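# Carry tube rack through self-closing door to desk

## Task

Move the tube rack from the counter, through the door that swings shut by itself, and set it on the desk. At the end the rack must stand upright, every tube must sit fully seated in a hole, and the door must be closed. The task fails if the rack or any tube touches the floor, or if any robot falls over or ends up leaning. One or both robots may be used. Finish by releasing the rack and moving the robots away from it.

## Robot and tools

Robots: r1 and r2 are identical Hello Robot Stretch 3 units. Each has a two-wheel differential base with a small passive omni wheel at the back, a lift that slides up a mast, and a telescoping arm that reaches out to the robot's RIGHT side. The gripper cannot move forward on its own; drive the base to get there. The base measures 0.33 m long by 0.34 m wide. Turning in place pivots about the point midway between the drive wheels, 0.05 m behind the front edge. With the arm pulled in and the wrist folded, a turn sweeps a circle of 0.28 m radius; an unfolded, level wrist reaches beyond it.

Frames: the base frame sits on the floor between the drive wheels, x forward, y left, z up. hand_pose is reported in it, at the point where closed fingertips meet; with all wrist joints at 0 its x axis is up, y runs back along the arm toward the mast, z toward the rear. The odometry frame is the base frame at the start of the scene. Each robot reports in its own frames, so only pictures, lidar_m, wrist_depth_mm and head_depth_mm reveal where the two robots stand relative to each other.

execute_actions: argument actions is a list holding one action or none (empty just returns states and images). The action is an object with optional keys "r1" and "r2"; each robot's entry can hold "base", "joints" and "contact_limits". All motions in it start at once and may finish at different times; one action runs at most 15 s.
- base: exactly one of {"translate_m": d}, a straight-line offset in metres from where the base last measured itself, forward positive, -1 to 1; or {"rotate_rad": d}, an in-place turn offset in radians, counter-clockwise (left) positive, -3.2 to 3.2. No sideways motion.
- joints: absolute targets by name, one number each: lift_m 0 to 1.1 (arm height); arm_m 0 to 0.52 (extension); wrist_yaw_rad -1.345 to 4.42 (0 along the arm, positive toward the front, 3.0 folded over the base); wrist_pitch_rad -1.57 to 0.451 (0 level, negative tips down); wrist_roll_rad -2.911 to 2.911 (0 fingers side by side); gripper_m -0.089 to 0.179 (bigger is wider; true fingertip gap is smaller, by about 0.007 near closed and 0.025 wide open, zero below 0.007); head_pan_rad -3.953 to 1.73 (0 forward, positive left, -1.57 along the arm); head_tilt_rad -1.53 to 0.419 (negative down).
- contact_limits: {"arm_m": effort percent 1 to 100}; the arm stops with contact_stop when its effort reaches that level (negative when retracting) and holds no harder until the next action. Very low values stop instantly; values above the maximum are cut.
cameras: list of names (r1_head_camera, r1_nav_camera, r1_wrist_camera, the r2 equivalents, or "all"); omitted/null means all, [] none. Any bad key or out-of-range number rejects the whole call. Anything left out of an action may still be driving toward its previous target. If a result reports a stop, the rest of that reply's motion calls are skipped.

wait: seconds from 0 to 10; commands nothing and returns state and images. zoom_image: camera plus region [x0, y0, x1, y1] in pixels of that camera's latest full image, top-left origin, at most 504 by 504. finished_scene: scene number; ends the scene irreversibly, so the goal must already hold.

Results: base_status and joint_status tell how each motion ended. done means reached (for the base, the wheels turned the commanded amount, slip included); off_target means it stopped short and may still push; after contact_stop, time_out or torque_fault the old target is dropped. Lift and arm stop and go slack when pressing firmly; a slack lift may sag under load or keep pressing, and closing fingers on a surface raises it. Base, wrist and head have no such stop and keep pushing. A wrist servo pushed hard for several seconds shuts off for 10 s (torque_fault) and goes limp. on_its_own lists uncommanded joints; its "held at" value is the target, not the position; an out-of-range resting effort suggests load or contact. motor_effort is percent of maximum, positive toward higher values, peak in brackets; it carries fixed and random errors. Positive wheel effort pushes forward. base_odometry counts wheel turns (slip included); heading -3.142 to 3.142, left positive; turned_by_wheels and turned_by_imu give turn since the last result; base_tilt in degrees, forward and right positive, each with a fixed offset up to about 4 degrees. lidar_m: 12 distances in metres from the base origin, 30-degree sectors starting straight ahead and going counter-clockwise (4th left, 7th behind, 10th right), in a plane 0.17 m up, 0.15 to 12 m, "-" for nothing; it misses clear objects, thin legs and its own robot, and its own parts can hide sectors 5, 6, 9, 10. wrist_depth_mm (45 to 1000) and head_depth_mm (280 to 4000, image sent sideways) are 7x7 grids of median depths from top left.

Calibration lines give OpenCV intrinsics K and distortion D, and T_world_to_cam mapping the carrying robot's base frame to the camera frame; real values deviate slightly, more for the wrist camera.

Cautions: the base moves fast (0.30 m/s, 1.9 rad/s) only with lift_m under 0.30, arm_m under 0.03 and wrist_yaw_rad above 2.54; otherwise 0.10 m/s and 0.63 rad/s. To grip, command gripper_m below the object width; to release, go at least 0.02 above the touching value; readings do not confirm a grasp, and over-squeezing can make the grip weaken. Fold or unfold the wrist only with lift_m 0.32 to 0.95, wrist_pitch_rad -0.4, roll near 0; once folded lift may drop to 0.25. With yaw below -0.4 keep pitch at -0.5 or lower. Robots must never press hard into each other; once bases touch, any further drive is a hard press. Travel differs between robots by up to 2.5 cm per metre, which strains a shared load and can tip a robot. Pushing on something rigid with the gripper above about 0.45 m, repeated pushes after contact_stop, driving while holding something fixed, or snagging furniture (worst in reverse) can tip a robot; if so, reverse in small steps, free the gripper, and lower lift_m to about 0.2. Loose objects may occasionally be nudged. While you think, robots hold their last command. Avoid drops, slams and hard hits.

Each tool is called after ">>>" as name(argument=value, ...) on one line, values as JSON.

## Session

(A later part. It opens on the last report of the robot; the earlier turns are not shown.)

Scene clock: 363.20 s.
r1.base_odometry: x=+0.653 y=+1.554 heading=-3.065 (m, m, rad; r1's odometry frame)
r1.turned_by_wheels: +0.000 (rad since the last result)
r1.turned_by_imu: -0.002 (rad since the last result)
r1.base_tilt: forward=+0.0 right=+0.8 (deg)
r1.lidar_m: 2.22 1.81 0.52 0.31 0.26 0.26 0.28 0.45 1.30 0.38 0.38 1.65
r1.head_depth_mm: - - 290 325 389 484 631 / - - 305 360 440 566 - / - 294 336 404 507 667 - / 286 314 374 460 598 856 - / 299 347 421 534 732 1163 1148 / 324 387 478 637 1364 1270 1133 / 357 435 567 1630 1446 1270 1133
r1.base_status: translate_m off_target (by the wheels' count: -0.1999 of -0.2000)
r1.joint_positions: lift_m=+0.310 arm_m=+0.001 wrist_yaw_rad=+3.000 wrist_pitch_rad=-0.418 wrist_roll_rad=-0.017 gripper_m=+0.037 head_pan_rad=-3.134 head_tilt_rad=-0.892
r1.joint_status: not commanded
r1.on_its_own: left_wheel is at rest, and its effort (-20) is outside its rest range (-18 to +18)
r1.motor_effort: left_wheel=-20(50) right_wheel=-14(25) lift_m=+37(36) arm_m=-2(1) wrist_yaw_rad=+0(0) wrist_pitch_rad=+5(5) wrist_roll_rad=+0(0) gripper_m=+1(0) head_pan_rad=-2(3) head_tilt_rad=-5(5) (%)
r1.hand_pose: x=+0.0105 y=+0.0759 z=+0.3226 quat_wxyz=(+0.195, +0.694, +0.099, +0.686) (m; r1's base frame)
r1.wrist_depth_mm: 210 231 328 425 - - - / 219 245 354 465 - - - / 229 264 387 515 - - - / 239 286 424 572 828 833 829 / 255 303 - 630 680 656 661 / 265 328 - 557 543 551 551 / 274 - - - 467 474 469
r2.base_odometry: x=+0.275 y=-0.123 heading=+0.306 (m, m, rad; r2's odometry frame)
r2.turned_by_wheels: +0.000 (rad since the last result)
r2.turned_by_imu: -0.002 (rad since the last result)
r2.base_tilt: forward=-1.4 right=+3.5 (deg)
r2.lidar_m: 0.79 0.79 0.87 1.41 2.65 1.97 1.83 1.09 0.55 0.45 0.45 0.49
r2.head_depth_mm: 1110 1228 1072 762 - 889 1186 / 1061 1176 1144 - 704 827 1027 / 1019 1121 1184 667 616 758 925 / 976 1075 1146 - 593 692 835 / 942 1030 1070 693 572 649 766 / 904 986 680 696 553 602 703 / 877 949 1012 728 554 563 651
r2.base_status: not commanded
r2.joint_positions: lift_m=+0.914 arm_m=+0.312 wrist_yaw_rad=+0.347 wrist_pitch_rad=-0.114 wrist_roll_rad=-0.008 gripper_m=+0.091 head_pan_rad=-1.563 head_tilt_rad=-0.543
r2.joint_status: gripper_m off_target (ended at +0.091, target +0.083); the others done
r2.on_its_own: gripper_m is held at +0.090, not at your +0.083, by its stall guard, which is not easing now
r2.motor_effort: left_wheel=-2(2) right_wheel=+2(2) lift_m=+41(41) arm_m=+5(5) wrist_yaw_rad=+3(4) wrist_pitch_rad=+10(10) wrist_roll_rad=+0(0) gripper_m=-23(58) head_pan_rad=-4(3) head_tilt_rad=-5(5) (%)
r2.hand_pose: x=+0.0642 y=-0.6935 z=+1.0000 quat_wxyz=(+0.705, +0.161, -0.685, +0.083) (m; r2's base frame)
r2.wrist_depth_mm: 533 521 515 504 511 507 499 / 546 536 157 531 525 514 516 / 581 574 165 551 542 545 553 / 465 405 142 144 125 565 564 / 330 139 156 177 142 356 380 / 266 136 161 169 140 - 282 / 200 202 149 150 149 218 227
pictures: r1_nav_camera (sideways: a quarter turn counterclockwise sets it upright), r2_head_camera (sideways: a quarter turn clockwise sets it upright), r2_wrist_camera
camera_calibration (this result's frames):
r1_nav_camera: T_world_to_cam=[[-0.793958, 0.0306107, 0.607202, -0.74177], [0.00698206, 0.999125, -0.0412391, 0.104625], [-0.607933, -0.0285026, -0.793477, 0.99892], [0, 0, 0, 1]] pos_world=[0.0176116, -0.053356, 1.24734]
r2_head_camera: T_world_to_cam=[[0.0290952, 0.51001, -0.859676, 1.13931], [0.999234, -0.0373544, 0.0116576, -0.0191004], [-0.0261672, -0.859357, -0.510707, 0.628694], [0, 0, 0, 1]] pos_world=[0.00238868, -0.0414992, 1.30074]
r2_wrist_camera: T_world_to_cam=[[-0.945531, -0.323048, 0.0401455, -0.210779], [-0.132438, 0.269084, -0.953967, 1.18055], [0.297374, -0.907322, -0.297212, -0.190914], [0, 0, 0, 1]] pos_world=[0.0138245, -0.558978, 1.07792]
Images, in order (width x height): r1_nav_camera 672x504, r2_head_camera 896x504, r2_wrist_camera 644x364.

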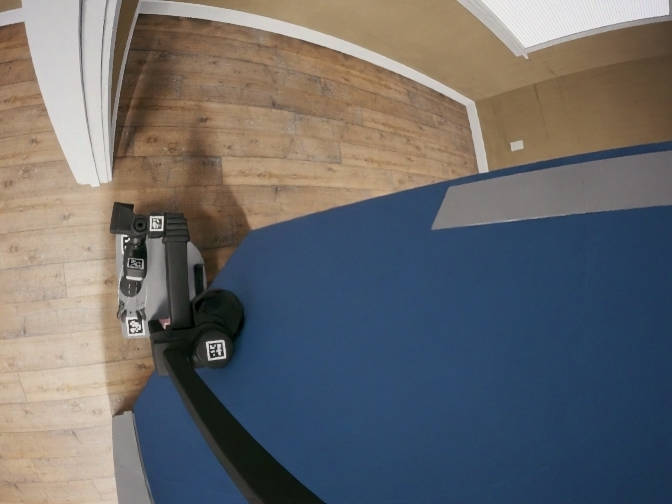

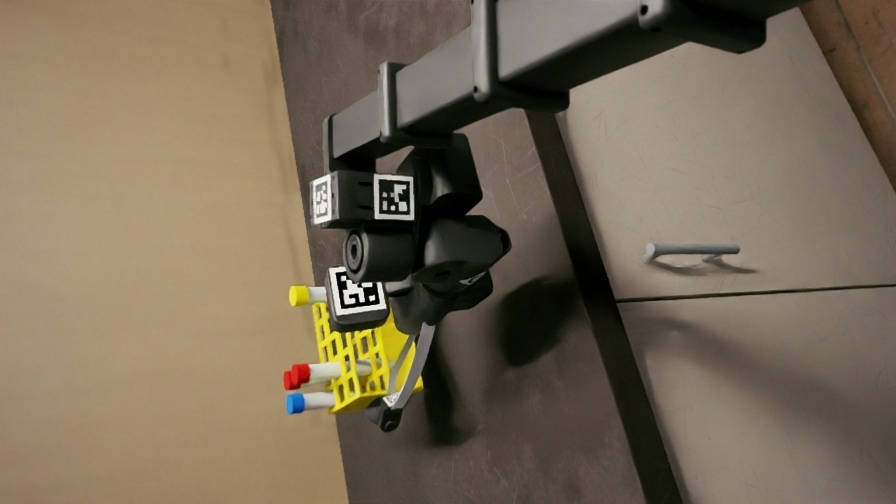

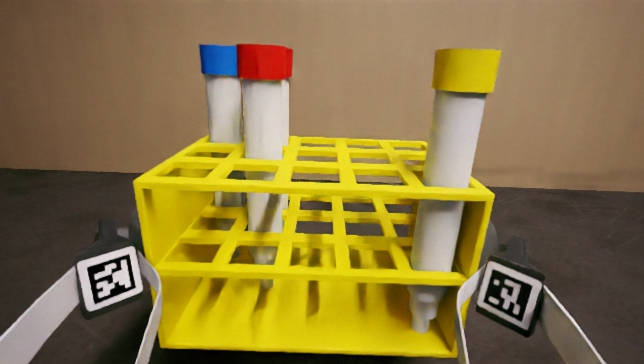

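>>> execute_actions(actions=[{"r1":{"base":{"rotate_rad":-0.45}},"r2":{"joints":{"wrist_yaw_rad":1.5,"head_pan_rad":-1.05,"head_tilt_rad":-0.55}}}], cameras=["r1_nav_camera","r2_wrist_camera","r2_head_camera"])

Scene clock: 379.00 s.
r1.base_odometry: x=+0.653 y=+1.554 heading=+2.769 (m, m, rad; r1's odometry frame)
r1.turned_by_wheels: -0.449 (rad since the last result)
r1.turned_by_imu: -0.446 (rad since the last result)
r1.base_tilt: forward=+0.0 right=+0.8 (deg)
r1.lidar_m: 1.78 1.81 2.31 0.50 0.31 0.27 0.27 0.32 1.70 1.26 0.38 0.38
r1.head_depth_mm: - - 292 337 421 561 820 / - - 298 352 445 606 - / - - 305 369 471 637 - / - - 314 387 502 709 - / - 290 328 407 536 786 1129 / - 294 342 429 576 874 1131 / - 300 358 454 620 984 1129
r1.base_status: rotate_rad off_target (by the wheels' count: -0.4491 of -0.4500)
r1.joint_positions: lift_m=+0.310 arm_m=+0.001 wrist_yaw_rad=+3.000 wrist_pitch_rad=-0.418 wrist_roll_rad=-0.017 gripper_m=+0.037 head_pan_rad=-3.134 head_tilt_rad=-0.892
r1.joint_status: not commanded
r1.on_its_own: right_wheel is at rest, and its effort (-33) is outside its rest range (-18 to +18)
r1.motor_effort: left_wheel=-7(10) right_wheel=-33(36) lift_m=+37(36) arm_m=-1(1) wrist_yaw_rad=+0(1) wrist_pitch_rad=+5(5) wrist_roll_rad=+0(0) gripper_m=+1(0) head_pan_rad=-3(2) head_tilt_rad=-5(5) (%)
r1.hand_pose: x=+0.0105 y=+0.0759 z=+0.3226 quat_wxyz=(+0.195, +0.694, +0.099, +0.686) (m; r1's base frame)
r1.wrist_depth_mm: 266 302 506 - - - - / 269 319 555 - - - - / 280 340 601 - - - - / 287 360 668 793 812 829 838 / 293 388 - 657 679 664 668 / 296 401 - 551 545 549 556 / 294 - - - 460 467 470
r2.base_odometry: x=+0.275 y=-0.123 heading=+0.306 (m, m, rad; r2's odometry frame)
r2.turned_by_wheels: +0.000 (rad since the last result)
r2.turned_by_imu: -0.001 (rad since the last result)
r2.base_tilt: forward=-1.4 right=+3.5 (deg)
r2.lidar_m: 0.79 0.79 0.88 1.41 2.66 1.94 1.83 1.09 0.55 0.45 0.45 0.49
r2.head_depth_mm: 878 958 1021 - 535 596 721 / 886 969 1032 804 554 615 733 / 896 985 1044 641 553 624 744 / 905 992 1051 533 553 634 761 / 917 1008 1071 642 571 643 774 / 925 1018 1084 729 574 653 787 / 939 1029 1097 729 574 663 802
r2.base_status: not commanded
r2.joint_positions: lift_m=+0.914 arm_m=+0.312 wrist_yaw_rad=+1.497 wrist_pitch_rad=-0.113 wrist_roll_rad=-0.008 gripper_m=+0.091 head_pan_rad=-1.057 head_tilt_rad=-0.543
r2.joint_status: all done
r2.on_its_own: gripper_m is held at +0.090, not at your +0.083, by its stall guard, which is not easing now
r2.motor_effort: left_wheel=-2(2) right_wheel=+2(2) lift_m=+41(40) arm_m=+5(5) wrist_yaw_rad=+3(5) wrist_pitch_rad=+10(10) wrist_roll_rad=+0(0) gripper_m=-24(23) head_pan_rad=+4(36) head_tilt_rad=-4(5) (%)
r2.hand_pose: x=+0.2298 y=-0.4752 z=+1.0000 quat_wxyz=(+0.547, +0.508, -0.487, +0.453) (m; r2's base frame)
r2.wrist_depth_mm: 634 685 723 818 880 662 534 / 660 706 157 879 945 606 538 / 678 756 166 882 909 655 539 / 710 756 143 143 125 546 532 / 761 139 156 168 142 358 379 / 758 137 161 170 140 - 283 / 833 534 148 151 149 220 225
pictures: r1_nav_camera (sideways: a quarter turn counterclockwise sets it upright), r2_head_camera (sideways: a quarter turn clockwise sets it upright), r2_wrist_camera
camera_calibration (this result's frames):
r1_nav_camera: T_world_to_cam=[[-0.793957, 0.0306107, 0.607202, -0.741771], [0.00698205, 0.999125, -0.0412391, 0.104625], [-0.607933, -0.0285026, -0.793476, 0.99892], [0, 0, 0, 1]] pos_world=[0.0176116, -0.053356, 1.24734]
r2_head_camera: T_world_to_cam=[[-0.221677, 0.460235, -0.859676, 1.14084], [0.892191, 0.451509, 0.0116576, -0.0184475], [0.393516, -0.764411, -0.510707, 0.626134], [0, 0, 0, 1]] pos_world=[0.0229622, -0.0381002, 1.30074]
r2_wrist_camera: T_world_to_cam=[[-0.091417, -0.995003, 0.0401401, -0.499328], [-0.299462, -0.0109744, -0.954045, 1.04918], [0.949719, -0.0992363, -0.296962, 0.191738], [0, 0, 0, 1]] pos_world=[0.086446, -0.466292, 1.07795]
Images, in order (width x height): r1_nav_camera 672x504, r2_head_camera 896x504, r2_wrist_camera 644x364.

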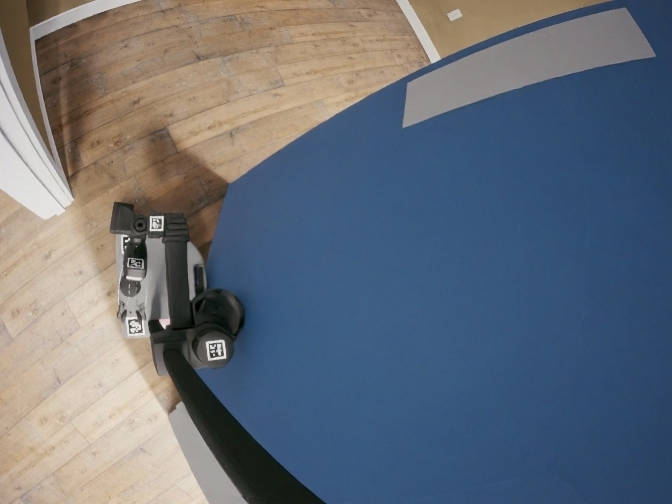

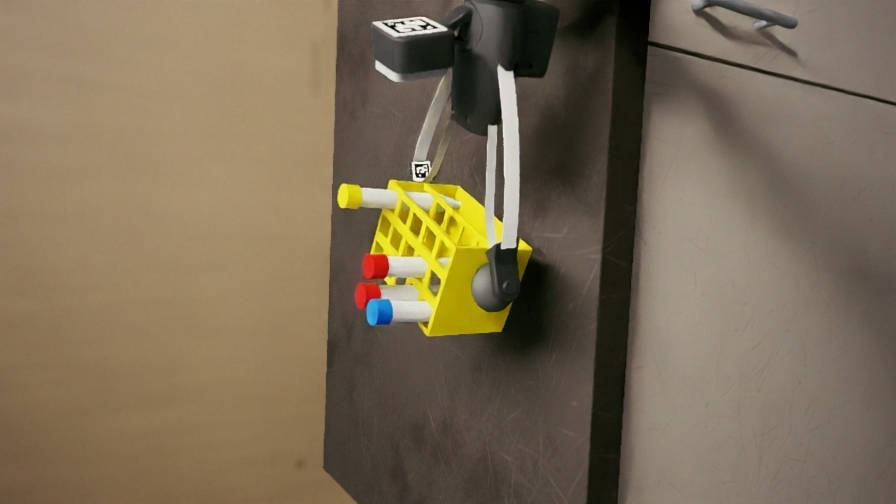

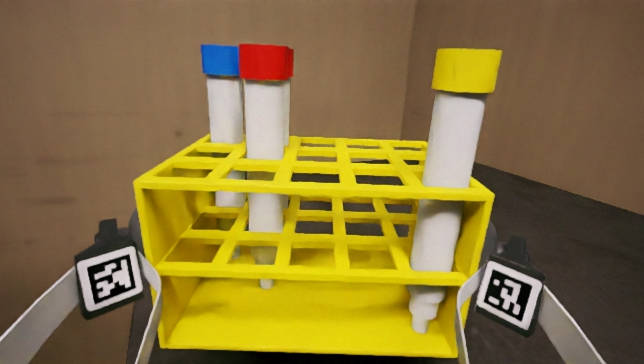

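>>> execute_actions(actions=[{"r1":{"base":{"translate_m":-0.45}},"r2":{"base":{"rotate_rad":2.4},"joints":{"arm_m":0.0,"head_pan_rad":0.3,"head_tilt_rad":-0.7}}}], cameras=["r1_nav_camera","r2_wrist_camera","r2_nav_camera"])

Scene clock: 412.77 s.
r1.base_odometry: x=+1.072 y=+1.391 heading=+2.770 (m, m, rad; r1's odometry frame)
r1.turned_by_wheels: +0.000 (rad since the last result)
r1.turned_by_imu: -0.003 (rad since the last result)
r1.base_tilt: forward=-0.1 right=+0.8 (deg)
r1.lidar_m: 2.09 2.16 0.32 0.24 0.23 0.24 0.33 2.16 2.01 1.49 1.44 0.75
r1.head_depth_mm: - 289 312 352 403 472 566 / 291 319 361 417 490 596 - / 325 369 428 509 624 790 - / 381 454 544 678 1357 1222 - / 2123 2352 1977 1672 1443 1266 1148 / 2022 2260 1989 1675 1436 1270 1129 / 1927 2195 1983 1677 1441 1272 1131
r1.base_status: done
r1.joint_positions: lift_m=+0.310 arm_m=+0.001 wrist_yaw_rad=+3.000 wrist_pitch_rad=-0.418 wrist_roll_rad=-0.017 gripper_m=+0.037 head_pan_rad=-3.134 head_tilt_rad=-0.892
r1.joint_status: not commanded
r1.motor_effort: left_wheel=+1(40) right_wheel=-9(33) lift_m=+37(36) arm_m=-2(1) wrist_yaw_rad=+0(0) wrist_pitch_rad=+5(5) wrist_roll_rad=+0(0) gripper_m=+0(1) head_pan_rad=-3(3) head_tilt_rad=-4(5) (%)
r1.hand_pose: x=+0.0105 y=+0.0759 z=+0.3226 quat_wxyz=(+0.195, +0.694, +0.099, +0.686) (m; r1's base frame)
r1.wrist_depth_mm: 191 202 253 284 352 446 - / 202 217 271 313 387 607 - / 214 236 297 345 434 - - / 230 257 325 384 492 836 826 / 246 281 - 438 608 669 670 / 265 306 - 496 548 559 551 / 281 - - - 460 475 476
r2.base_odometry: x=+0.275 y=-0.123 heading=+2.706 (m, m, rad; r2's odometry frame)
r2.turned_by_wheels: +2.400 (rad since the last result)
r2.turned_by_imu: +2.384 (rad since the last result)
r2.base_tilt: forward=-1.4 right=+3.5 (deg)
r2.lidar_m: 2.64 1.36 1.82 0.67 0.47 0.44 0.46 0.60 0.79 0.81 1.10 2.65
r2.head_depth_mm: 2413 2662 2576 1967 1606 1350 1163 / 2569 2858 2570 1981 1602 1345 1163 / 2608 2964 2564 1961 1594 1335 1168 / 2309 2610 2463 1904 1596 1340 1163 / 1163 1321 1559 1804 1586 1336 1157 / 1300 1501 1767 1935 1592 1337 1159 / 1452 1693 2030 1953 1586 1341 1160
r2.base_status: done
r2.joint_positions: lift_m=+0.914 arm_m=+0.000 wrist_yaw_rad=+1.499 wrist_pitch_rad=-0.113 wrist_roll_rad=-0.008 gripper_m=+0.091 head_pan_rad=+0.293 head_tilt_rad=-0.691
r2.joint_status: all done
r2.on_its_own: gripper_m is held at +0.090, not at your +0.083, by its stall guard, which is not easing now
r2.motor_effort: left_wheel=-2(5) right_wheel=+2(5) lift_m=+41(41) arm_m=-5(6) wrist_yaw_rad=+1(3) wrist_pitch_rad=+10(10) wrist_roll_rad=+0(0) gripper_m=-23(23) head_pan_rad=+3(50) head_tilt_rad=-6(27) (%)
r2.hand_pose: x=+0.2298 y=-0.1635 z=+1.0000 quat_wxyz=(+0.547, +0.508, -0.487, +0.454) (m; r2's base frame)
r2.wrist_depth_mm: - - - - - - - / - - 156 - - - - / - - 166 - - - - / - - 142 143 125 - - / - 139 156 168 143 - - / - 137 161 169 140 - - / - - 148 150 149 - -
pictures: r1_nav_camera (sideways: a quarter turn counterclockwise sets it upright), r2_nav_camera (sideways: a quarter turn counterclockwise sets it upright), r2_wrist_camera
camera_calibration (this result's frames):
r1_nav_camera: T_world_to_cam=[[-0.793958, 0.0306111, 0.607202, -0.74177], [0.00698253, 0.999125, -0.0412391, 0.104625], [-0.607933, -0.0285023, -0.793476, 0.99892], [0, 0, 0, 1]] pos_world=[0.0176116, -0.053356, 1.24734]
r2_nav_camera: T_world_to_cam=[[0.596072, 0.124034, 0.793293, -0.989077], [0.28338, -0.956915, -0.0633117, 0.134882], [0.751261, 0.262542, -0.60554, 0.737638], [0, 0, 0, 1]] pos_world=[-0.00282016, 0.0580893, 1.23984]
r2_wrist_camera: T_world_to_cam=[[-0.0897007, -0.99516, 0.0401369, -0.189586], [-0.299338, -0.0114986, -0.954078, 1.05256], [0.949921, -0.0975959, -0.296858, 0.222761], [0, 0, 0, 1]] pos_world=[0.0864598, -0.154825, 1.07796]
Images, in order (width x height): r1_nav_camera 672x504, r2_nav_camera 672x504, r2_wrist_camera 644x364.

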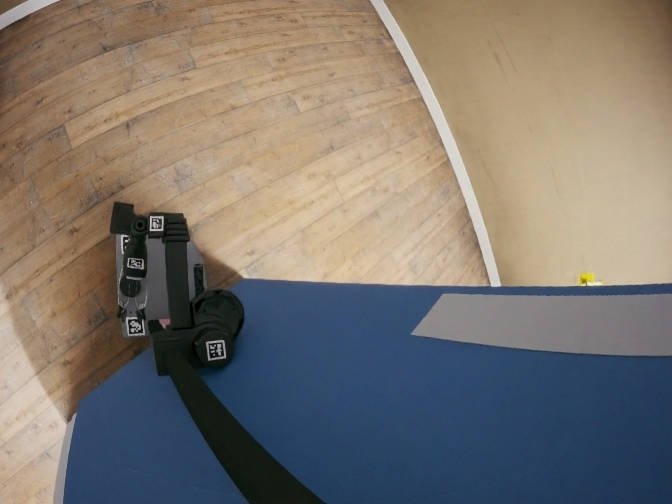

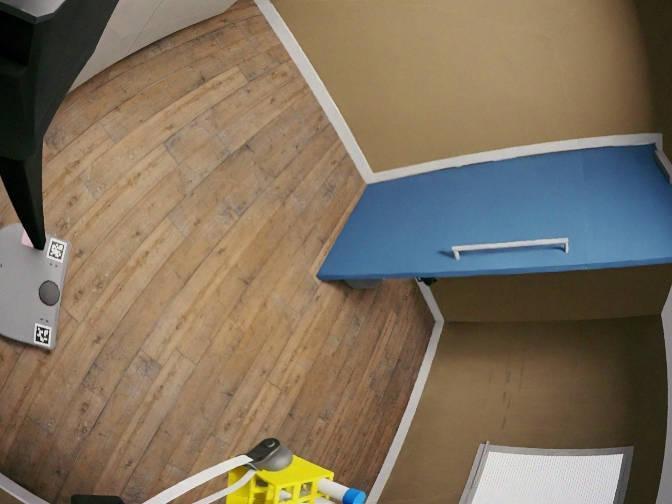

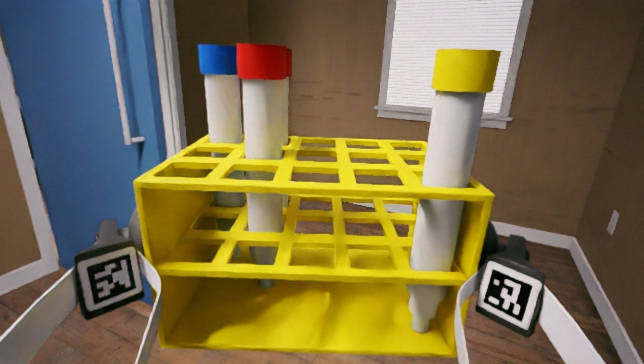

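>>> execute_actions(actions=[{"r1":{"base":{"rotate_rad":-0.45}},"r2":{"base":{"translate_m":0.2}}}], cameras=[])

>>> execute_actions(actions=[{"r1":{"base":{"translate_m":-0.2}},"r2":{"base":{"translate_m":0.35}}}], cameras=["r1_nav_camera","r2_wrist_camera","r2_nav_camera"])

Scene clock: 426.93 s.
r1.base_odometry: x=+1.072 y=+1.391 heading=+2.320 (m, m, rad; r1's odometry frame)
r1.turned_by_wheels: -0.449 (rad since the last result)
r1.turned_by_imu: -0.450 (rad since the last result)
r1.base_tilt: forward=+0.0 right=+0.8 (deg)
r1.lidar_m: 0.75 2.29 2.16 0.32 0.26 0.26 0.28 0.43 2.17 1.87 1.46 1.33
r1.head_depth_mm: - - 289 324 390 489 640 / - - 304 357 439 568 - / - 291 330 398 501 660 - / - 307 364 449 584 831 - / 294 335 405 514 699 1101 1146 / 310 368 456 601 1391 1268 1130 / 338 412 553 1671 1441 1268 1134
r1.base_status: done
r1.joint_positions: lift_m=+0.310 arm_m=+0.001 wrist_yaw_rad=+3.000 wrist_pitch_rad=-0.418 wrist_roll_rad=-0.017 gripper_m=+0.037 head_pan_rad=-3.134 head_tilt_rad=-0.892
r1.joint_status: not commanded
r1.motor_effort: left_wheel=+5(17) right_wheel=-14(19) lift_m=+37(38) arm_m=-2(2) wrist_yaw_rad=+0(1) wrist_pitch_rad=+5(5) wrist_roll_rad=+0(0) gripper_m=+0(0) head_pan_rad=-2(3) head_tilt_rad=-4(4) (%)
r1.hand_pose: x=+0.0105 y=+0.0759 z=+0.3226 quat_wxyz=(+0.195, +0.694, +0.099, +0.686) (m; r1's base frame)
r1.wrist_depth_mm: 214 237 342 453 - - - / 223 250 371 494 - - - / 232 269 404 551 - - - / 241 292 439 609 821 825 841 / 255 314 - 650 670 649 684 / 270 331 - 555 546 545 548 / 275 - - - 467 471 473
r2.base_odometry: x=+0.094 y=-0.038 heading=+2.706 (m, m, rad; r2's odometry frame)
r2.turned_by_wheels: +0.000 (rad since the last result)
r2.turned_by_imu: -0.001 (rad since the last result)
r2.base_tilt: forward=-1.4 right=+3.5 (deg)
r2.lidar_m: 2.51 1.13 1.72 0.94 0.66 0.62 0.64 0.92 0.88 0.91 1.23 2.48
r2.head_depth_mm: 2238 2453 2575 1978 1594 1344 1169 / 2403 2634 2560 1968 1595 1351 1162 / 2467 2781 2543 1966 1597 1346 1160 / 2190 2468 2533 1956 1599 1346 1159 / 1999 2204 1308 1553 1588 1345 1160 / 978 1127 1374 1705 1590 1341 1162 / 1130 1344 1652 1886 1594 1335 1156
r2.base_status: done
r2.joint_positions: lift_m=+0.914 arm_m=+0.000 wrist_yaw_rad=+1.499 wrist_pitch_rad=-0.113 wrist_roll_rad=-0.008 gripper_m=+0.091 head_pan_rad=+0.293 head_tilt_rad=-0.691
r2.joint_status: not commanded
r2.on_its_own: gripper_m is held at +0.090, not at your +0.083, by its stall guard, which is not easing now
r2.motor_effort: left_wheel=-2(3) right_wheel=+1(5) lift_m=+40(40) arm_m=-6(5) wrist_yaw_rad=+1(1) wrist_pitch_rad=+10(9) wrist_roll_rad=+0(0) gripper_m=-23(23) head_pan_rad=+4(4) head_tilt_rad=-6(6) (%)
r2.hand_pose: x=+0.2298 y=-0.1635 z=+1.0000 quat_wxyz=(+0.547, +0.508, -0.487, +0.454) (m; r2's base frame)
r2.wrist_depth_mm: 919 - - - - - - / - - 156 - - - - / - - 166 - - - - / - - 142 143 125 - - / - 139 157 168 142 - - / - 137 161 170 140 - - / - - 149 151 150 - -
pictures: none
No camera images: the call's "cameras" was empty. Leave "cameras" out to get every camera's image.

Scene clock: 431.43 s.
r1.base_odometry: x=+1.208 y=+1.244 heading=+2.320 (m, m, rad; r1's odometry frame)
r1.turned_by_wheels: +0.000 (rad since the last result)
r1.turned_by_imu: -0.001 (rad since the last result)
r1.base_tilt: forward=-0.1 right=+0.7 (deg)
r1.lidar_m: 0.95 2.54 0.39 0.26 0.24 0.24 0.31 1.11 2.05 2.08 1.63 1.60
r1.head_depth_mm: - - 297 337 393 471 580 / - 295 333 388 464 577 - / 292 326 380 456 566 729 - / 323 375 445 555 735 1147 - / 1764 2096 1974 1673 1441 1270 1149 / 1919 2294 1925 1556 1439 1267 1130 / 1948 2308 1988 1541 1443 1271 1130
r1.base_status: done
r1.joint_positions: lift_m=+0.310 arm_m=+0.001 wrist_yaw_rad=+3.000 wrist_pitch_rad=-0.418 wrist_roll_rad=-0.017 gripper_m=+0.037 head_pan_rad=-3.134 head_tilt_rad=-0.892
r1.joint_status: not commanded
r1.motor_effort: left_wheel=+1(16) right_wheel=-5(16) lift_m=+37(37) arm_m=-1(2) wrist_yaw_rad=+0(1) wrist_pitch_rad=+5(5) wrist_roll_rad=+0(0) gripper_m=+0(1) head_pan_rad=-2(3) head_tilt_rad=-4(5) (%)
r1.hand_pose: x=+0.0105 y=+0.0759 z=+0.3226 quat_wxyz=(+0.195, +0.694, +0.099, +0.686) (m; r1's base frame)
r1.wrist_depth_mm: 197 211 273 323 420 - - / 205 225 298 353 479 - - / 218 243 326 394 536 - - / 230 262 353 431 616 832 843 / 246 288 - 512 656 655 667 / 262 313 - 544 548 544 555 / 279 - - - 463 471 468
r2.base_odometry: x=-0.223 y=+0.109 heading=+2.705 (m, m, rad; r2's odometry frame)
r2.turned_by_wheels: +0.000 (rad since the last result)
r2.turned_by_imu: +0.000 (rad since the last result)
r2.base_tilt: forward=-1.4 right=+3.5 (deg)
r2.lidar_m: 2.24 0.76 1.56 1.40 0.98 0.93 0.96 1.10 1.05 1.09 1.46 2.17
r2.head_depth_mm: 1950 2147 2343 1963 1592 1344 1170 / 2117 2305 2460 1960 1599 1350 1159 / 2200 2460 2578 1984 1599 1342 1165 / 1986 2223 2451 1971 1594 1347 1160 / 1794 1992 2276 1887 1515 1338 1161 / 2977 3242 2543 1787 1393 1347 1159 / 3274 3497 2558 1213 1389 1308 1159
r2.base_status: done
r2.joint_positions: lift_m=+0.914 arm_m=+0.000 wrist_yaw_rad=+1.499 wrist_pitch_rad=-0.113 wrist_roll_rad=-0.008 gripper_m=+0.091 head_pan_rad=+0.293 head_tilt_rad=-0.691
r2.joint_status: not commanded
r2.on_its_own: gripper_m is held at +0.090, not at your +0.083, by its stall guard, which is not easing now
r2.motor_effort: left_wheel=-3(3) right_wheel=+2(5) lift_m=+41(41) arm_m=-6(6) wrist_yaw_rad=+1(1) wrist_pitch_rad=+10(9) wrist_roll_rad=+0(0) gripper_m=-23(23) head_pan_rad=+4(3) head_tilt_rad=-6(6) (%)
r2.hand_pose: x=+0.2298 y=-0.1635 z=+1.0000 quat_wxyz=(+0.547, +0.508, -0.487, +0.454) (m; r2's base frame)
r2.wrist_depth_mm: - - - - - - - / - - 156 - - - - / - - 166 - - - - / - - 143 143 126 - - / - 140 157 168 143 - - / 850 136 161 170 140 - - / - - 149 151 149 - -
pictures: r1_nav_camera (sideways: a quarter turn counterclockwise sets it upright), r2_nav_camera (sideways: a quarter turn counterclockwise sets it upright), r2_wrist_camera
camera_calibration (this result's frames):
r1_nav_camera: T_world_to_cam=[[-0.793958, 0.0306102, 0.607201, -0.741769], [0.0069814, 0.999125, -0.0412391, 0.104625], [-0.607932, -0.028503, -0.793477, 0.998921], [0, 0, 0, 1]] pos_world=[0.0176118, -0.053356, 1.24734]
r2_nav_camera: T_world_to_cam=[[0.596097, 0.124042, 0.793273, -0.989051], [0.283378, -0.956916, -0.0633115, 0.134882], [0.751242, 0.262536, -0.605566, 0.737672], [0, 0, 0, 1]] pos_world=[-0.00282211, 0.0580887, 1.23984]
r2_wrist_camera: T_world_to_cam=[[-0.0897008, -0.99516, 0.0401369, -0.189586], [-0.299338, -0.0114986, -0.954078, 1.05256], [0.949921, -0.097596, -0.296858, 0.222761], [0, 0, 0, 1]] pos_world=[0.0864599, -0.154825, 1.07796]
Images, in order (width x height): r1_nav_camera 672x504, r2_nav_camera 672x504, r2_wrist_camera 644x364.

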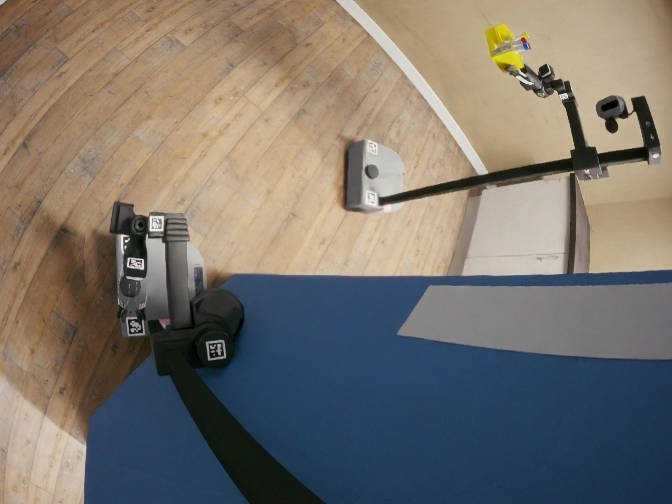

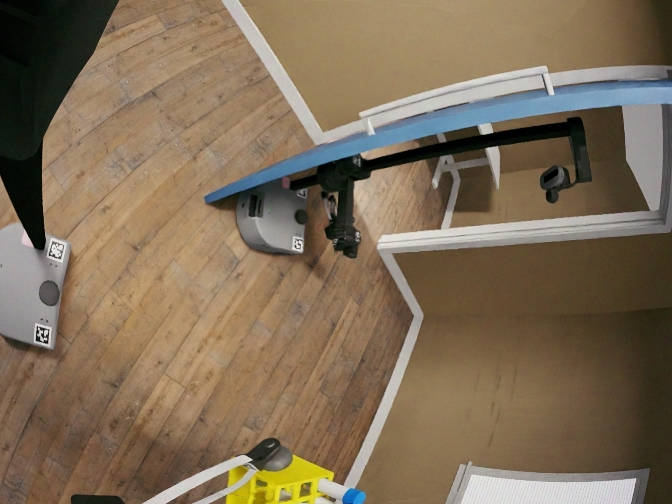

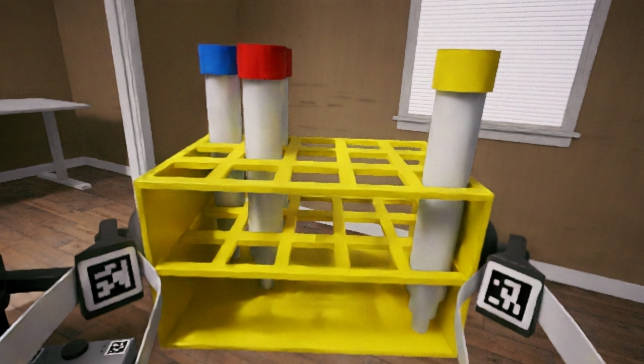

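>>> execute_actions(actions=[{"r1":{"base":{"translate_m":-0.2},"joints":{"head_pan_rad":-1.2,"head_tilt_rad":-0.8}},"r2":{"base":{"translate_m":1.0},"joints":{"head_pan_rad":1.0}}}], cameras=["r1_nav_camera","r2_wrist_camera","r2_nav_camera"])

Scene clock: 452.50 s.
r1.base_odometry: x=+1.345 y=+1.098 heading=+2.322 (m, m, rad; r1's odometry frame)
r1.turned_by_wheels: +0.001 (rad since the last result)
r1.turned_by_imu: +0.073 (rad since the last result)
r1.base_tilt: forward=+0.0 right=+0.9 (deg)
r1.lidar_m: 1.10 2.68 0.34 0.24 0.23 0.24 1.61 1.92 1.91 0.35 1.69 1.68
r1.head_depth_mm: 1929 293 330 427 1484 1168 1056 / 1860 619 2084 1760 542 758 1008 / 1724 2005 2232 1811 1514 1193 1029 / 1605 676 2147 1812 1528 1312 1137 / 1569 1797 2040 1819 1523 1317 1156 / 1509 1705 1954 1822 1532 1317 1153 / 1441 1619 1820 1819 1537 1324 1158
r1.base_status: translate_m off_target (by the wheels' count: -0.1995 of -0.2000)
r1.joint_positions: lift_m=+0.310 arm_m=+0.001 wrist_yaw_rad=+3.001 wrist_pitch_rad=-0.418 wrist_roll_rad=-0.017 gripper_m=+0.037 head_pan_rad=-1.207 head_tilt_rad=-0.802
r1.joint_status: all done
r1.on_its_own: left_wheel is at rest, and its effort (-39) is outside its rest range (-18 to +18); right_wheel is at rest, and its effort (-63) is outside its rest range (-18 to +18)
r1.motor_effort: left_wheel=-39(61) right_wheel=-63(64) lift_m=+36(37) arm_m=-1(2) wrist_yaw_rad=+0(1) wrist_pitch_rad=+5(5) wrist_roll_rad=+0(0) gripper_m=+1(1) head_pan_rad=+5(52) head_tilt_rad=+1(17) (%)
r1.hand_pose: x=+0.0103 y=+0.0760 z=+0.3226 quat_wxyz=(+0.194, +0.694, +0.099, +0.686) (m; r1's base frame)
r1.wrist_depth_mm: 192 206 256 291 360 466 - / 201 220 280 316 398 528 - / 215 235 305 350 455 631 - / 228 256 333 392 518 759 847 / 244 279 - 450 611 678 678 / 264 305 - 504 546 561 559 / 281 - - - 463 471 476
r2.base_odometry: x=-1.129 y=+0.532 heading=+2.705 (m, m, rad; r2's odometry frame)
r2.turned_by_wheels: +0.000 (rad since the last result)
r2.turned_by_imu: -0.001 (rad since the last result)
r2.base_tilt: forward=-1.3 right=+3.5 (deg)
r2.lidar_m: 1.34 1.17 2.77 0.49 0.48 1.82 1.87 1.60 1.53 1.58 1.35 1.30
r2.head_depth_mm: 956 1075 1234 1459 1594 1348 1160 / 2708 3050 1274 1451 1604 1345 1162 / 2655 3095 2555 1956 1593 1334 1163 / 2623 3117 2578 1964 1591 1342 1160 / 2625 3048 2569 1949 1586 1339 1159 / 2594 3015 2541 1960 1590 1336 1157 / 2555 2936 2528 1950 1514 1334 1158
r2.base_status: done
r2.joint_positions: lift_m=+0.914 arm_m=+0.000 wrist_yaw_rad=+1.499 wrist_pitch_rad=-0.113 wrist_roll_rad=-0.008 gripper_m=+0.091 head_pan_rad=+0.993 head_tilt_rad=-0.691
r2.joint_status: all done
r2.on_its_own: gripper_m is held at +0.090, not at your +0.083, by its stall guard, which is not easing now
r2.motor_effort: left_wheel=-3(3) right_wheel=+2(5) lift_m=+40(41) arm_m=-6(6) wrist_yaw_rad=+1(1) wrist_pitch_rad=+9(10) wrist_roll_rad=+0(0) gripper_m=-23(23) head_pan_rad=+4(41) head_tilt_rad=-6(6) (%)
r2.hand_pose: x=+0.2298 y=-0.1635 z=+1.0000 quat_wxyz=(+0.547, +0.508, -0.487, +0.454) (m; r2's base frame)
r2.wrist_depth_mm: 917 - - - - 908 819 / 984 - 156 - - 933 847 / - - 166 - - 940 876 / - - 142 143 125 - 918 / - 140 157 168 140 - 959 / - 136 161 170 140 - - / - - 149 151 150 - -
pictures: r1_nav_camera (sideways: a quarter turn counterclockwise sets it upright), r2_nav_camera (sideways: a quarter turn counterclockwise sets it upright), r2_wrist_camera
camera_calibration (this result's frames):
r1_nav_camera: T_world_to_cam=[[0.227863, -0.700777, 0.67601, -0.837659], [-0.937405, -0.345656, -0.0423476, 0.111834], [0.263343, -0.624046, -0.735674, 0.918442], [0, 0, 0, 1]] pos_world=[0.0538403, 0.0247943, 1.24668]
r2_nav_camera: T_world_to_cam=[[0.37606, 0.478869, 0.793261, -0.987694], [0.833153, -0.549406, -0.0633114, 0.131528], [0.405505, 0.684717, -0.605581, 0.7398], [0, 0, 0, 1]] pos_world=[-0.038143, 0.0386838, 1.23984]
r2_wrist_camera: T_world_to_cam=[[-0.0897008, -0.99516, 0.0401368, -0.189586], [-0.299338, -0.0114984, -0.954078, 1.05256], [0.949921, -0.097596, -0.296858, 0.222761], [0, 0, 0, 1]] pos_world=[0.0864598, -0.154825, 1.07796]
Images, in order (width x height): r1_nav_camera 672x504, r2_nav_camera 672x504, r2_wrist_camera 644x364.

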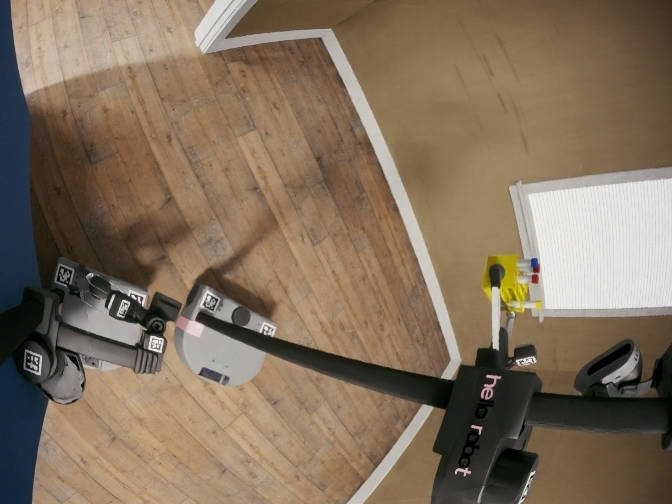

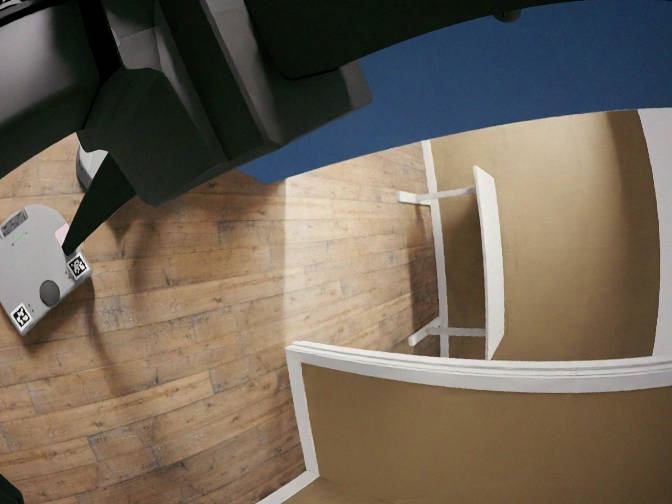

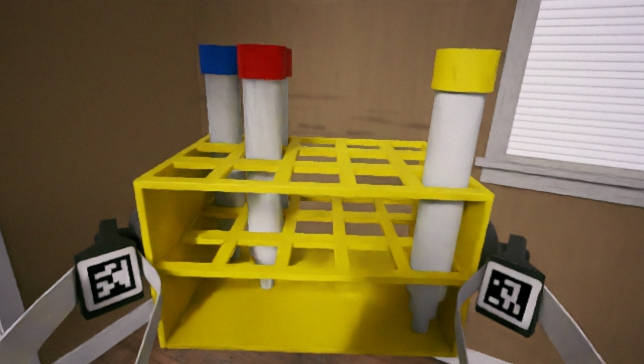

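>>> execute_actions(actions=[{"r1":{"base":{"translate_m":0.015}},"r2":{"base":{"translate_m":0.22}}}], cameras=[])

>>> execute_actions(actions=[{"r2":{"base":{"rotate_rad":1.24},"joints":{"head_pan_rad":0.0,"head_tilt_rad":-0.6}}}], cameras=["r1_nav_camera","r2_head_camera","r2_nav_camera"])

Scene clock: 472.07 s.
r1.base_odometry: x=+1.334 y=+1.109 heading=+2.322 (m, m, rad; r1's odometry frame)
r1.turned_by_wheels: +0.000 (rad since the last result)
r1.turned_by_imu: -0.002 (rad since the last result)
r1.base_tilt: forward=-0.1 right=+0.8 (deg)
r1.lidar_m: 1.08 2.68 0.34 0.24 0.23 0.24 1.62 1.93 1.92 2.05 0.44 1.67
r1.head_depth_mm: 2011 383 2208 1786 1520 1313 1148 / 524 358 2218 1807 1520 1282 1154 / 318 346 2208 1819 1528 1152 1114 / 336 355 2152 1816 1494 1108 1111 / 356 377 480 584 1432 1265 1157 / 363 409 1923 1827 1534 1317 1157 / 1396 1613 1806 1827 1531 1324 1162
r1.base_status: done
r1.joint_positions: lift_m=+0.310 arm_m=+0.001 wrist_yaw_rad=+3.001 wrist_pitch_rad=-0.418 wrist_roll_rad=-0.017 gripper_m=+0.037 head_pan_rad=-1.207 head_tilt_rad=-0.802
r1.joint_status: not commanded
r1.motor_effort: left_wheel=+0(40) right_wheel=-2(53) lift_m=+37(37) arm_m=-1(1) wrist_yaw_rad=+0(1) wrist_pitch_rad=+5(5) wrist_roll_rad=+0(0) gripper_m=+1(0) head_pan_rad=+4(4) head_tilt_rad=+1(1) (%)
r1.hand_pose: x=+0.0103 y=+0.0760 z=+0.3226 quat_wxyz=(+0.194, +0.694, +0.099, +0.686) (m; r1's base frame)
r1.wrist_depth_mm: 193 204 255 297 365 476 - / 202 219 278 322 405 539 - / 214 237 303 353 454 659 - / 227 256 334 390 523 784 856 / 244 281 - 459 610 661 659 / 262 305 - 502 543 553 550 / 281 - - - 466 470 480
r2.base_odometry: x=-1.329 y=+0.625 heading=+2.705 (m, m, rad; r2's odometry frame)
r2.turned_by_wheels: +0.000 (rad since the last result)
r2.turned_by_imu: -0.001 (rad since the last result)
r2.base_tilt: forward=-1.4 right=+3.5 (deg)
r2.lidar_m: 1.14 1.00 1.00 0.95 0.58 0.84 2.07 1.71 1.64 1.60 1.15 1.11
r2.head_depth_mm: 851 961 1112 1310 1525 1352 1163 / 834 945 1092 1285 1518 1350 1161 / 890 981 1085 1276 1483 1344 1160 / 2595 3024 2560 1973 1591 1344 1155 / 2557 2965 2538 1953 1596 1337 1158 / 2498 2934 2523 1957 1592 1342 1163 / 2466 2810 2536 1953 1588 1340 1162
r2.base_status: done
r2.joint_positions: lift_m=+0.914 arm_m=+0.000 wrist_yaw_rad=+1.499 wrist_pitch_rad=-0.113 wrist_roll_rad=-0.008 gripper_m=+0.091 head_pan_rad=+0.993 head_tilt_rad=-0.691
r2.joint_status: not commanded
r2.on_its_own: gripper_m is held at +0.090, not at your +0.083, by its stall guard, which is not easing now
r2.motor_effort: left_wheel=-3(2) right_wheel=+2(4) lift_m=+41(41) arm_m=-6(6) wrist_yaw_rad=+2(2) wrist_pitch_rad=+10(9) wrist_roll_rad=+0(0) gripper_m=-23(23) head_pan_rad=+3(4) head_tilt_rad=-6(6) (%)
r2.hand_pose: x=+0.2298 y=-0.1635 z=+1.0000 quat_wxyz=(+0.547, +0.508, -0.487, +0.454) (m; r2's base frame)
r2.wrist_depth_mm: 857 - - 919 837 755 687 / 883 - 156 - 872 771 717 / 887 - 166 980 902 808 744 / 898 - 142 143 125 833 750 / 922 139 156 177 140 826 783 / 900 136 160 170 140 - 812 / - - 148 151 150 - 858
pictures: none
No camera images: the call's "cameras" was empty. Leave "cameras" out to get every camera's image.

Scene clock: 475.00 s.
r1.base_odometry: x=+1.334 y=+1.109 heading=+2.322 (m, m, rad; r1's odometry frame)
r1.turned_by_wheels: +0.000 (rad since the last result)
r1.turned_by_imu: -0.001 (rad since the last result)
r1.base_tilt: forward=-0.1 right=+0.8 (deg)
r1.lidar_m: 1.08 2.68 0.34 0.24 0.23 0.24 1.62 1.93 1.92 0.54 0.58 1.67
r1.head_depth_mm: 466 2360 2223 1809 1519 1310 1150 / 424 506 2024 1756 1519 1288 1152 / 477 1978 2082 772 983 1169 1151 / 594 1910 2124 1814 1334 1174 1155 / 622 1804 2041 1827 1523 1286 1155 / 645 665 1926 1819 1525 1322 1158 / 1395 628 1820 1820 1538 1322 1158
r1.base_status: not commanded
r1.joint_positions: lift_m=+0.310 arm_m=+0.001 wrist_yaw_rad=+3.001 wrist_pitch_rad=-0.418 wrist_roll_rad=-0.017 gripper_m=+0.037 head_pan_rad=-1.207 head_tilt_rad=-0.802
r1.joint_status: not commanded
r1.motor_effort: left_wheel=+0(0) right_wheel=-2(2) lift_m=+36(36) arm_m=-1(1) wrist_yaw_rad=+0(0) wrist_pitch_rad=+5(5) wrist_roll_rad=+0(0) gripper_m=+1(0) head_pan_rad=+4(4) head_tilt_rad=+1(1) (%)
r1.hand_pose: x=+0.0103 y=+0.0760 z=+0.3226 quat_wxyz=(+0.194, +0.694, +0.099, +0.686) (m; r1's base frame)
r1.wrist_depth_mm: 193 203 255 293 365 476 - / 203 218 277 318 405 546 - / 215 235 304 353 465 637 - / 229 258 333 394 524 787 838 / 245 284 - 454 611 659 664 / 263 307 - 506 543 540 552 / 281 - - - 463 466 470
r2.base_odometry: x=-1.329 y=+0.625 heading=-2.338 (m, m, rad; r2's odometry frame)
r2.turned_by_wheels: +1.240 (rad since the last result)
r2.turned_by_imu: +1.232 (rad since the last result)
r2.base_tilt: forward=-1.4 right=+3.5 (deg)
r2.lidar_m: 2.71 0.88 0.58 2.01 2.00 1.64 1.64 1.35 1.11 1.11 1.19 1.00
r2.head_depth_mm: 2513 2644 2736 1118 315 298 1134 / 2557 2696 3004 2185 1724 332 1178 / 2613 2738 3068 2188 1726 1408 1208 / 2622 2745 2991 2202 1727 1414 1204 / 2650 2805 2852 2187 1718 1414 1205 / 2688 2956 3026 2185 1720 1415 1205 / 2732 3029 3009 2053 1382 1372 1204
r2.base_status: done
r2.joint_positions: lift_m=+0.914 arm_m=+0.000 wrist_yaw_rad=+1.499 wrist_pitch_rad=-0.113 wrist_roll_rad=-0.008 gripper_m=+0.091 head_pan_rad=+0.007 head_tilt_rad=-0.606
r2.joint_status: all done
r2.on_its_own: gripper_m is held at +0.090, not at your +0.083, by its stall guard, which is not easing now
r2.motor_effort: left_wheel=-2(5) right_wheel=+2(4) lift_m=+41(40) arm_m=-6(6) wrist_yaw_rad=+1(1) wrist_pitch_rad=+9(9) wrist_roll_rad=+0(0) gripper_m=-24(23) head_pan_rad=-3(47) head_tilt_rad=+4(19) (%)
r2.hand_pose: x=+0.2298 y=-0.1635 z=+1.0000 quat_wxyz=(+0.547, +0.508, -0.487, +0.454) (m; r2's base frame)
r2.wrist_depth_mm: 733 - - - - 734 716 / 754 - 157 - 824 741 755 / 779 - 166 - 803 820 785 / 794 871 143 144 126 832 807 / 826 139 156 169 139 859 860 / 810 137 161 170 140 - 884 / 883 - 149 151 150 - 967
pictures: r1_nav_camera (sideways: a quarter turn counterclockwise sets it upright), r2_head_camera (sideways: a quarter turn clockwise sets it upright), r2_nav_camera (sideways: a quarter turn counterclockwise sets it upright)
camera_calibration (this result's frames):
r1_nav_camera: T_world_to_cam=[[0.228126, -0.700577, 0.676129, -0.837815], [-0.937254, -0.346065, -0.0423493, 0.111836], [0.263654, -0.624043, -0.735566, 0.918299], [0, 0, 0, 1]] pos_world=[0.0538328, 0.0248065, 1.24668]
r2_head_camera: T_world_to_cam=[[-0.562995, 0.0290153, -0.825951, 1.09894], [0.0385824, 0.999217, 0.00880304, -0.00952333], [0.825559, -0.0269111, -0.563674, 0.692412], [0, 0, 0, 1]] pos_world=[0.0474401, -0.00373674, 1.29805]
r2_nav_camera: T_world_to_cam=[[0.537104, -0.0495222, 0.842061, -1.0523], [0.0075498, -0.997953, -0.063506, 0.136824], [0.843482, 0.0404667, -0.535631, 0.646125], [0, 0, 0, 1]] pos_world=[0.0191663, 0.0582855, 1.24087]
Images, in order (width x height): r1_nav_camera 672x504, r2_head_camera 896x504, r2_nav_camera 672x504.

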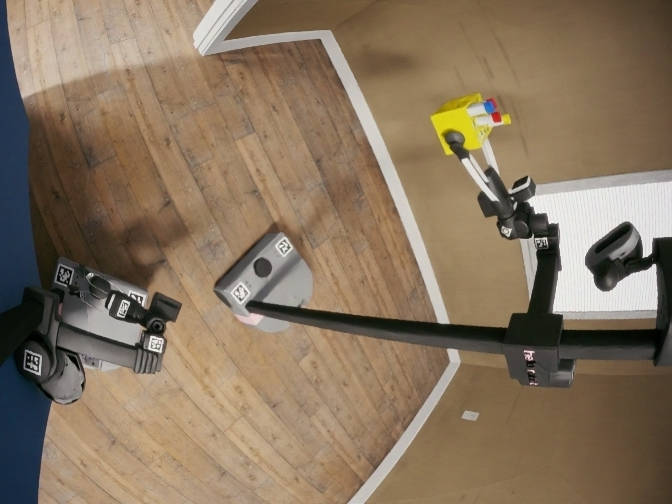

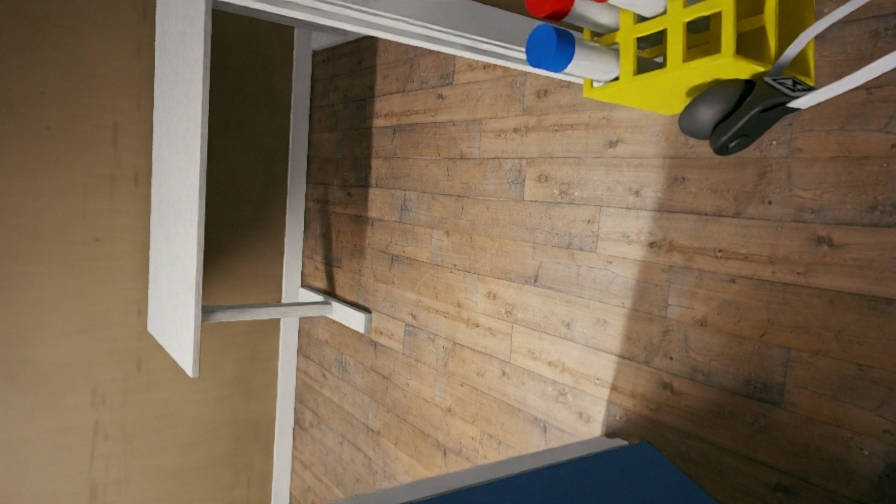

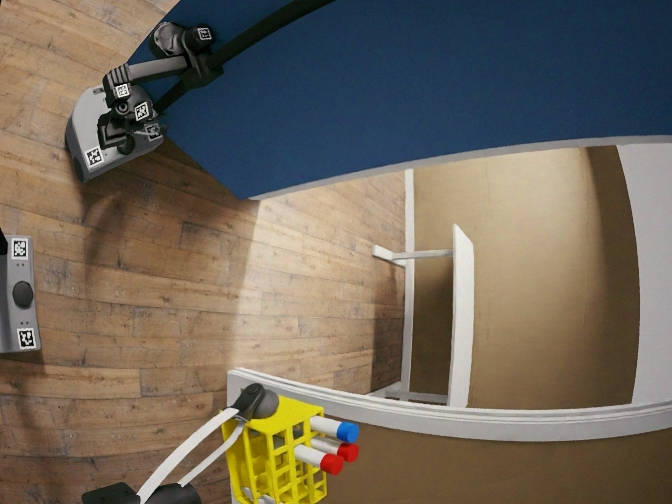

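>>> execute_actions(actions=[{"r1":{"joints":{"head_pan_rad":0.3,"head_tilt_rad":-0.6}},"r2":{"base":{"translate_m":0.7}}}], cameras=["r1_nav_camera","r2_nav_camera"])

Scene clock: 497.33 s.
r1.base_odometry: x=+1.334 y=+1.109 heading=+2.322 (m, m, rad; r1's odometry frame)
r1.turned_by_wheels: +0.000 (rad since the last result)
r1.turned_by_imu: -0.003 (rad since the last result)
r1.base_tilt: forward=-0.1 right=+0.8 (deg)
r1.lidar_m: 0.43 2.68 0.34 0.24 0.23 0.24 1.62 1.93 1.92 2.04 1.68 1.66
r1.head_depth_mm: 442 934 336 1279 1568 1465 1248 / 330 369 368 469 1382 1471 1097 / 2169 395 396 471 546 627 801 / 2483 2732 2759 2318 1812 1483 1251 / 2707 2861 3081 2328 1810 1479 1255 / 2605 2682 3039 2354 1818 1485 1258 / 2465 2486 2901 2341 1820 1486 1260
r1.base_status: not commanded
r1.joint_positions: lift_m=+0.310 arm_m=+0.001 wrist_yaw_rad=+3.001 wrist_pitch_rad=-0.418 wrist_roll_rad=-0.017 gripper_m=+0.037 head_pan_rad=+0.293 head_tilt_rad=-0.606
r1.joint_status: all done
r1.motor_effort: left_wheel=+0(1) right_wheel=-2(2) lift_m=+37(35) arm_m=-1(1) wrist_yaw_rad=-1(1) wrist_pitch_rad=+5(5) wrist_roll_rad=+0(0) gripper_m=+0(0) head_pan_rad=+4(51) head_tilt_rad=+3(24) (%)
r1.hand_pose: x=+0.0103 y=+0.0760 z=+0.3226 quat_wxyz=(+0.194, +0.694, +0.099, +0.686) (m; r1's base frame)
r1.wrist_depth_mm: 193 204 255 294 368 475 - / 203 219 276 323 405 546 - / 214 238 301 352 455 634 - / 230 257 336 393 527 798 834 / 245 281 - 459 612 657 663 / 263 306 - 512 547 540 546 / 281 - - - 471 465 479
r2.base_odometry: x=-1.815 y=+0.121 heading=-2.338 (m, m, rad; r2's odometry frame)
r2.turned_by_wheels: +0.000 (rad since the last result)
r2.turned_by_imu: -0.001 (rad since the last result)
r2.base_tilt: forward=-1.4 right=+3.5 (deg)
r2.lidar_m: 2.01 0.57 0.50 0.52 0.57 2.33 2.32 1.51 1.23 0.68 0.48 2.10
r2.head_depth_mm: 1975 2094 2443 2209 315 301 1131 / 1992 2115 2468 2208 1710 332 1181 / 2031 2132 2480 2208 1720 1415 1204 / 2049 2170 2527 2185 1725 1412 1201 / 2065 2177 2525 2185 1714 1416 1196 / 2101 2295 2601 2183 1712 1416 1202 / 2112 2342 2598 2205 1714 1416 1207
r2.base_status: done
r2.joint_positions: lift_m=+0.914 arm_m=+0.000 wrist_yaw_rad=+1.499 wrist_pitch_rad=-0.113 wrist_roll_rad=-0.008 gripper_m=+0.091 head_pan_rad=+0.007 head_tilt_rad=-0.606
r2.joint_status: not commanded
r2.on_its_own: gripper_m is held at +0.090, not at your +0.083, by its stall guard, which is not easing now
r2.motor_effort: left_wheel=-3(3) right_wheel=+2(5) lift_m=+41(40) arm_m=-6(5) wrist_yaw_rad=+1(1) wrist_pitch_rad=+9(10) wrist_roll_rad=+0(0) gripper_m=-24(23) head_pan_rad=-4(3) head_tilt_rad=+4(4) (%)
r2.hand_pose: x=+0.2298 y=-0.1635 z=+1.0000 quat_wxyz=(+0.547, +0.508, -0.487, +0.454) (m; r2's base frame)
r2.wrist_depth_mm: - - - - - - - / - - 157 - - - - / - - 166 - - - - / - - 142 143 125 - - / - 140 157 168 140 - - / - 136 162 170 140 - - / - - 149 151 150 - 311
pictures: r1_nav_camera (sideways: a quarter turn counterclockwise sets it upright), r2_nav_camera (sideways: a quarter turn counterclockwise sets it upright)
camera_calibration (this result's frames):
r1_nav_camera: T_world_to_cam=[[0.575317, 0.135467, 0.806634, -1.01003], [0.286453, -0.957103, -0.043571, 0.105972], [0.766129, 0.25613, -0.589443, 0.725168], [0, 0, 0, 1]] pos_world=[-0.00484295, 0.0525142, 1.24678]
r2_nav_camera: T_world_to_cam=[[0.536932, -0.049528, 0.842171, -1.05244], [0.00755437, -0.997953, -0.0635059, 0.136824], [0.843592, 0.0404604, -0.535458, 0.6459], [0, 0, 0, 1]] pos_world=[0.0191793, 0.0582855, 1.24088]
Images, in order (width x height): r1_nav_camera 672x504, r2_nav_camera 672x504.

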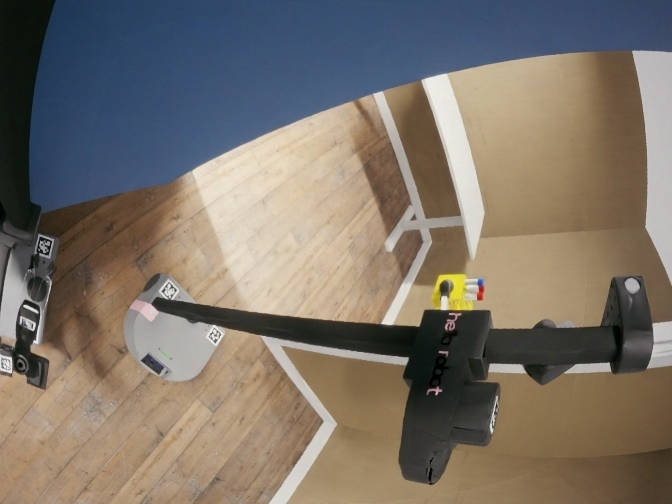

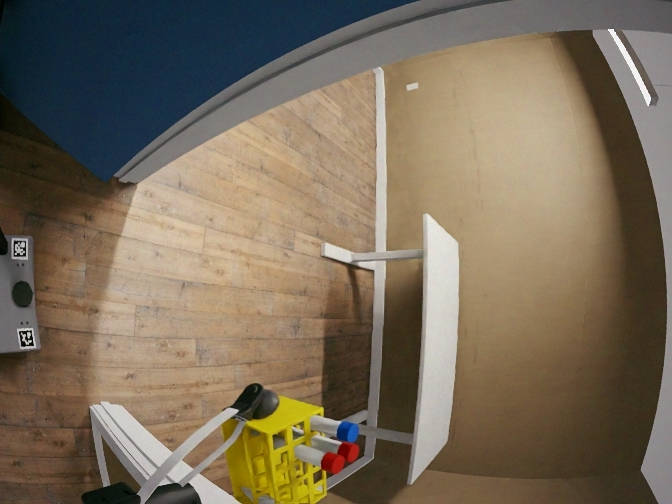

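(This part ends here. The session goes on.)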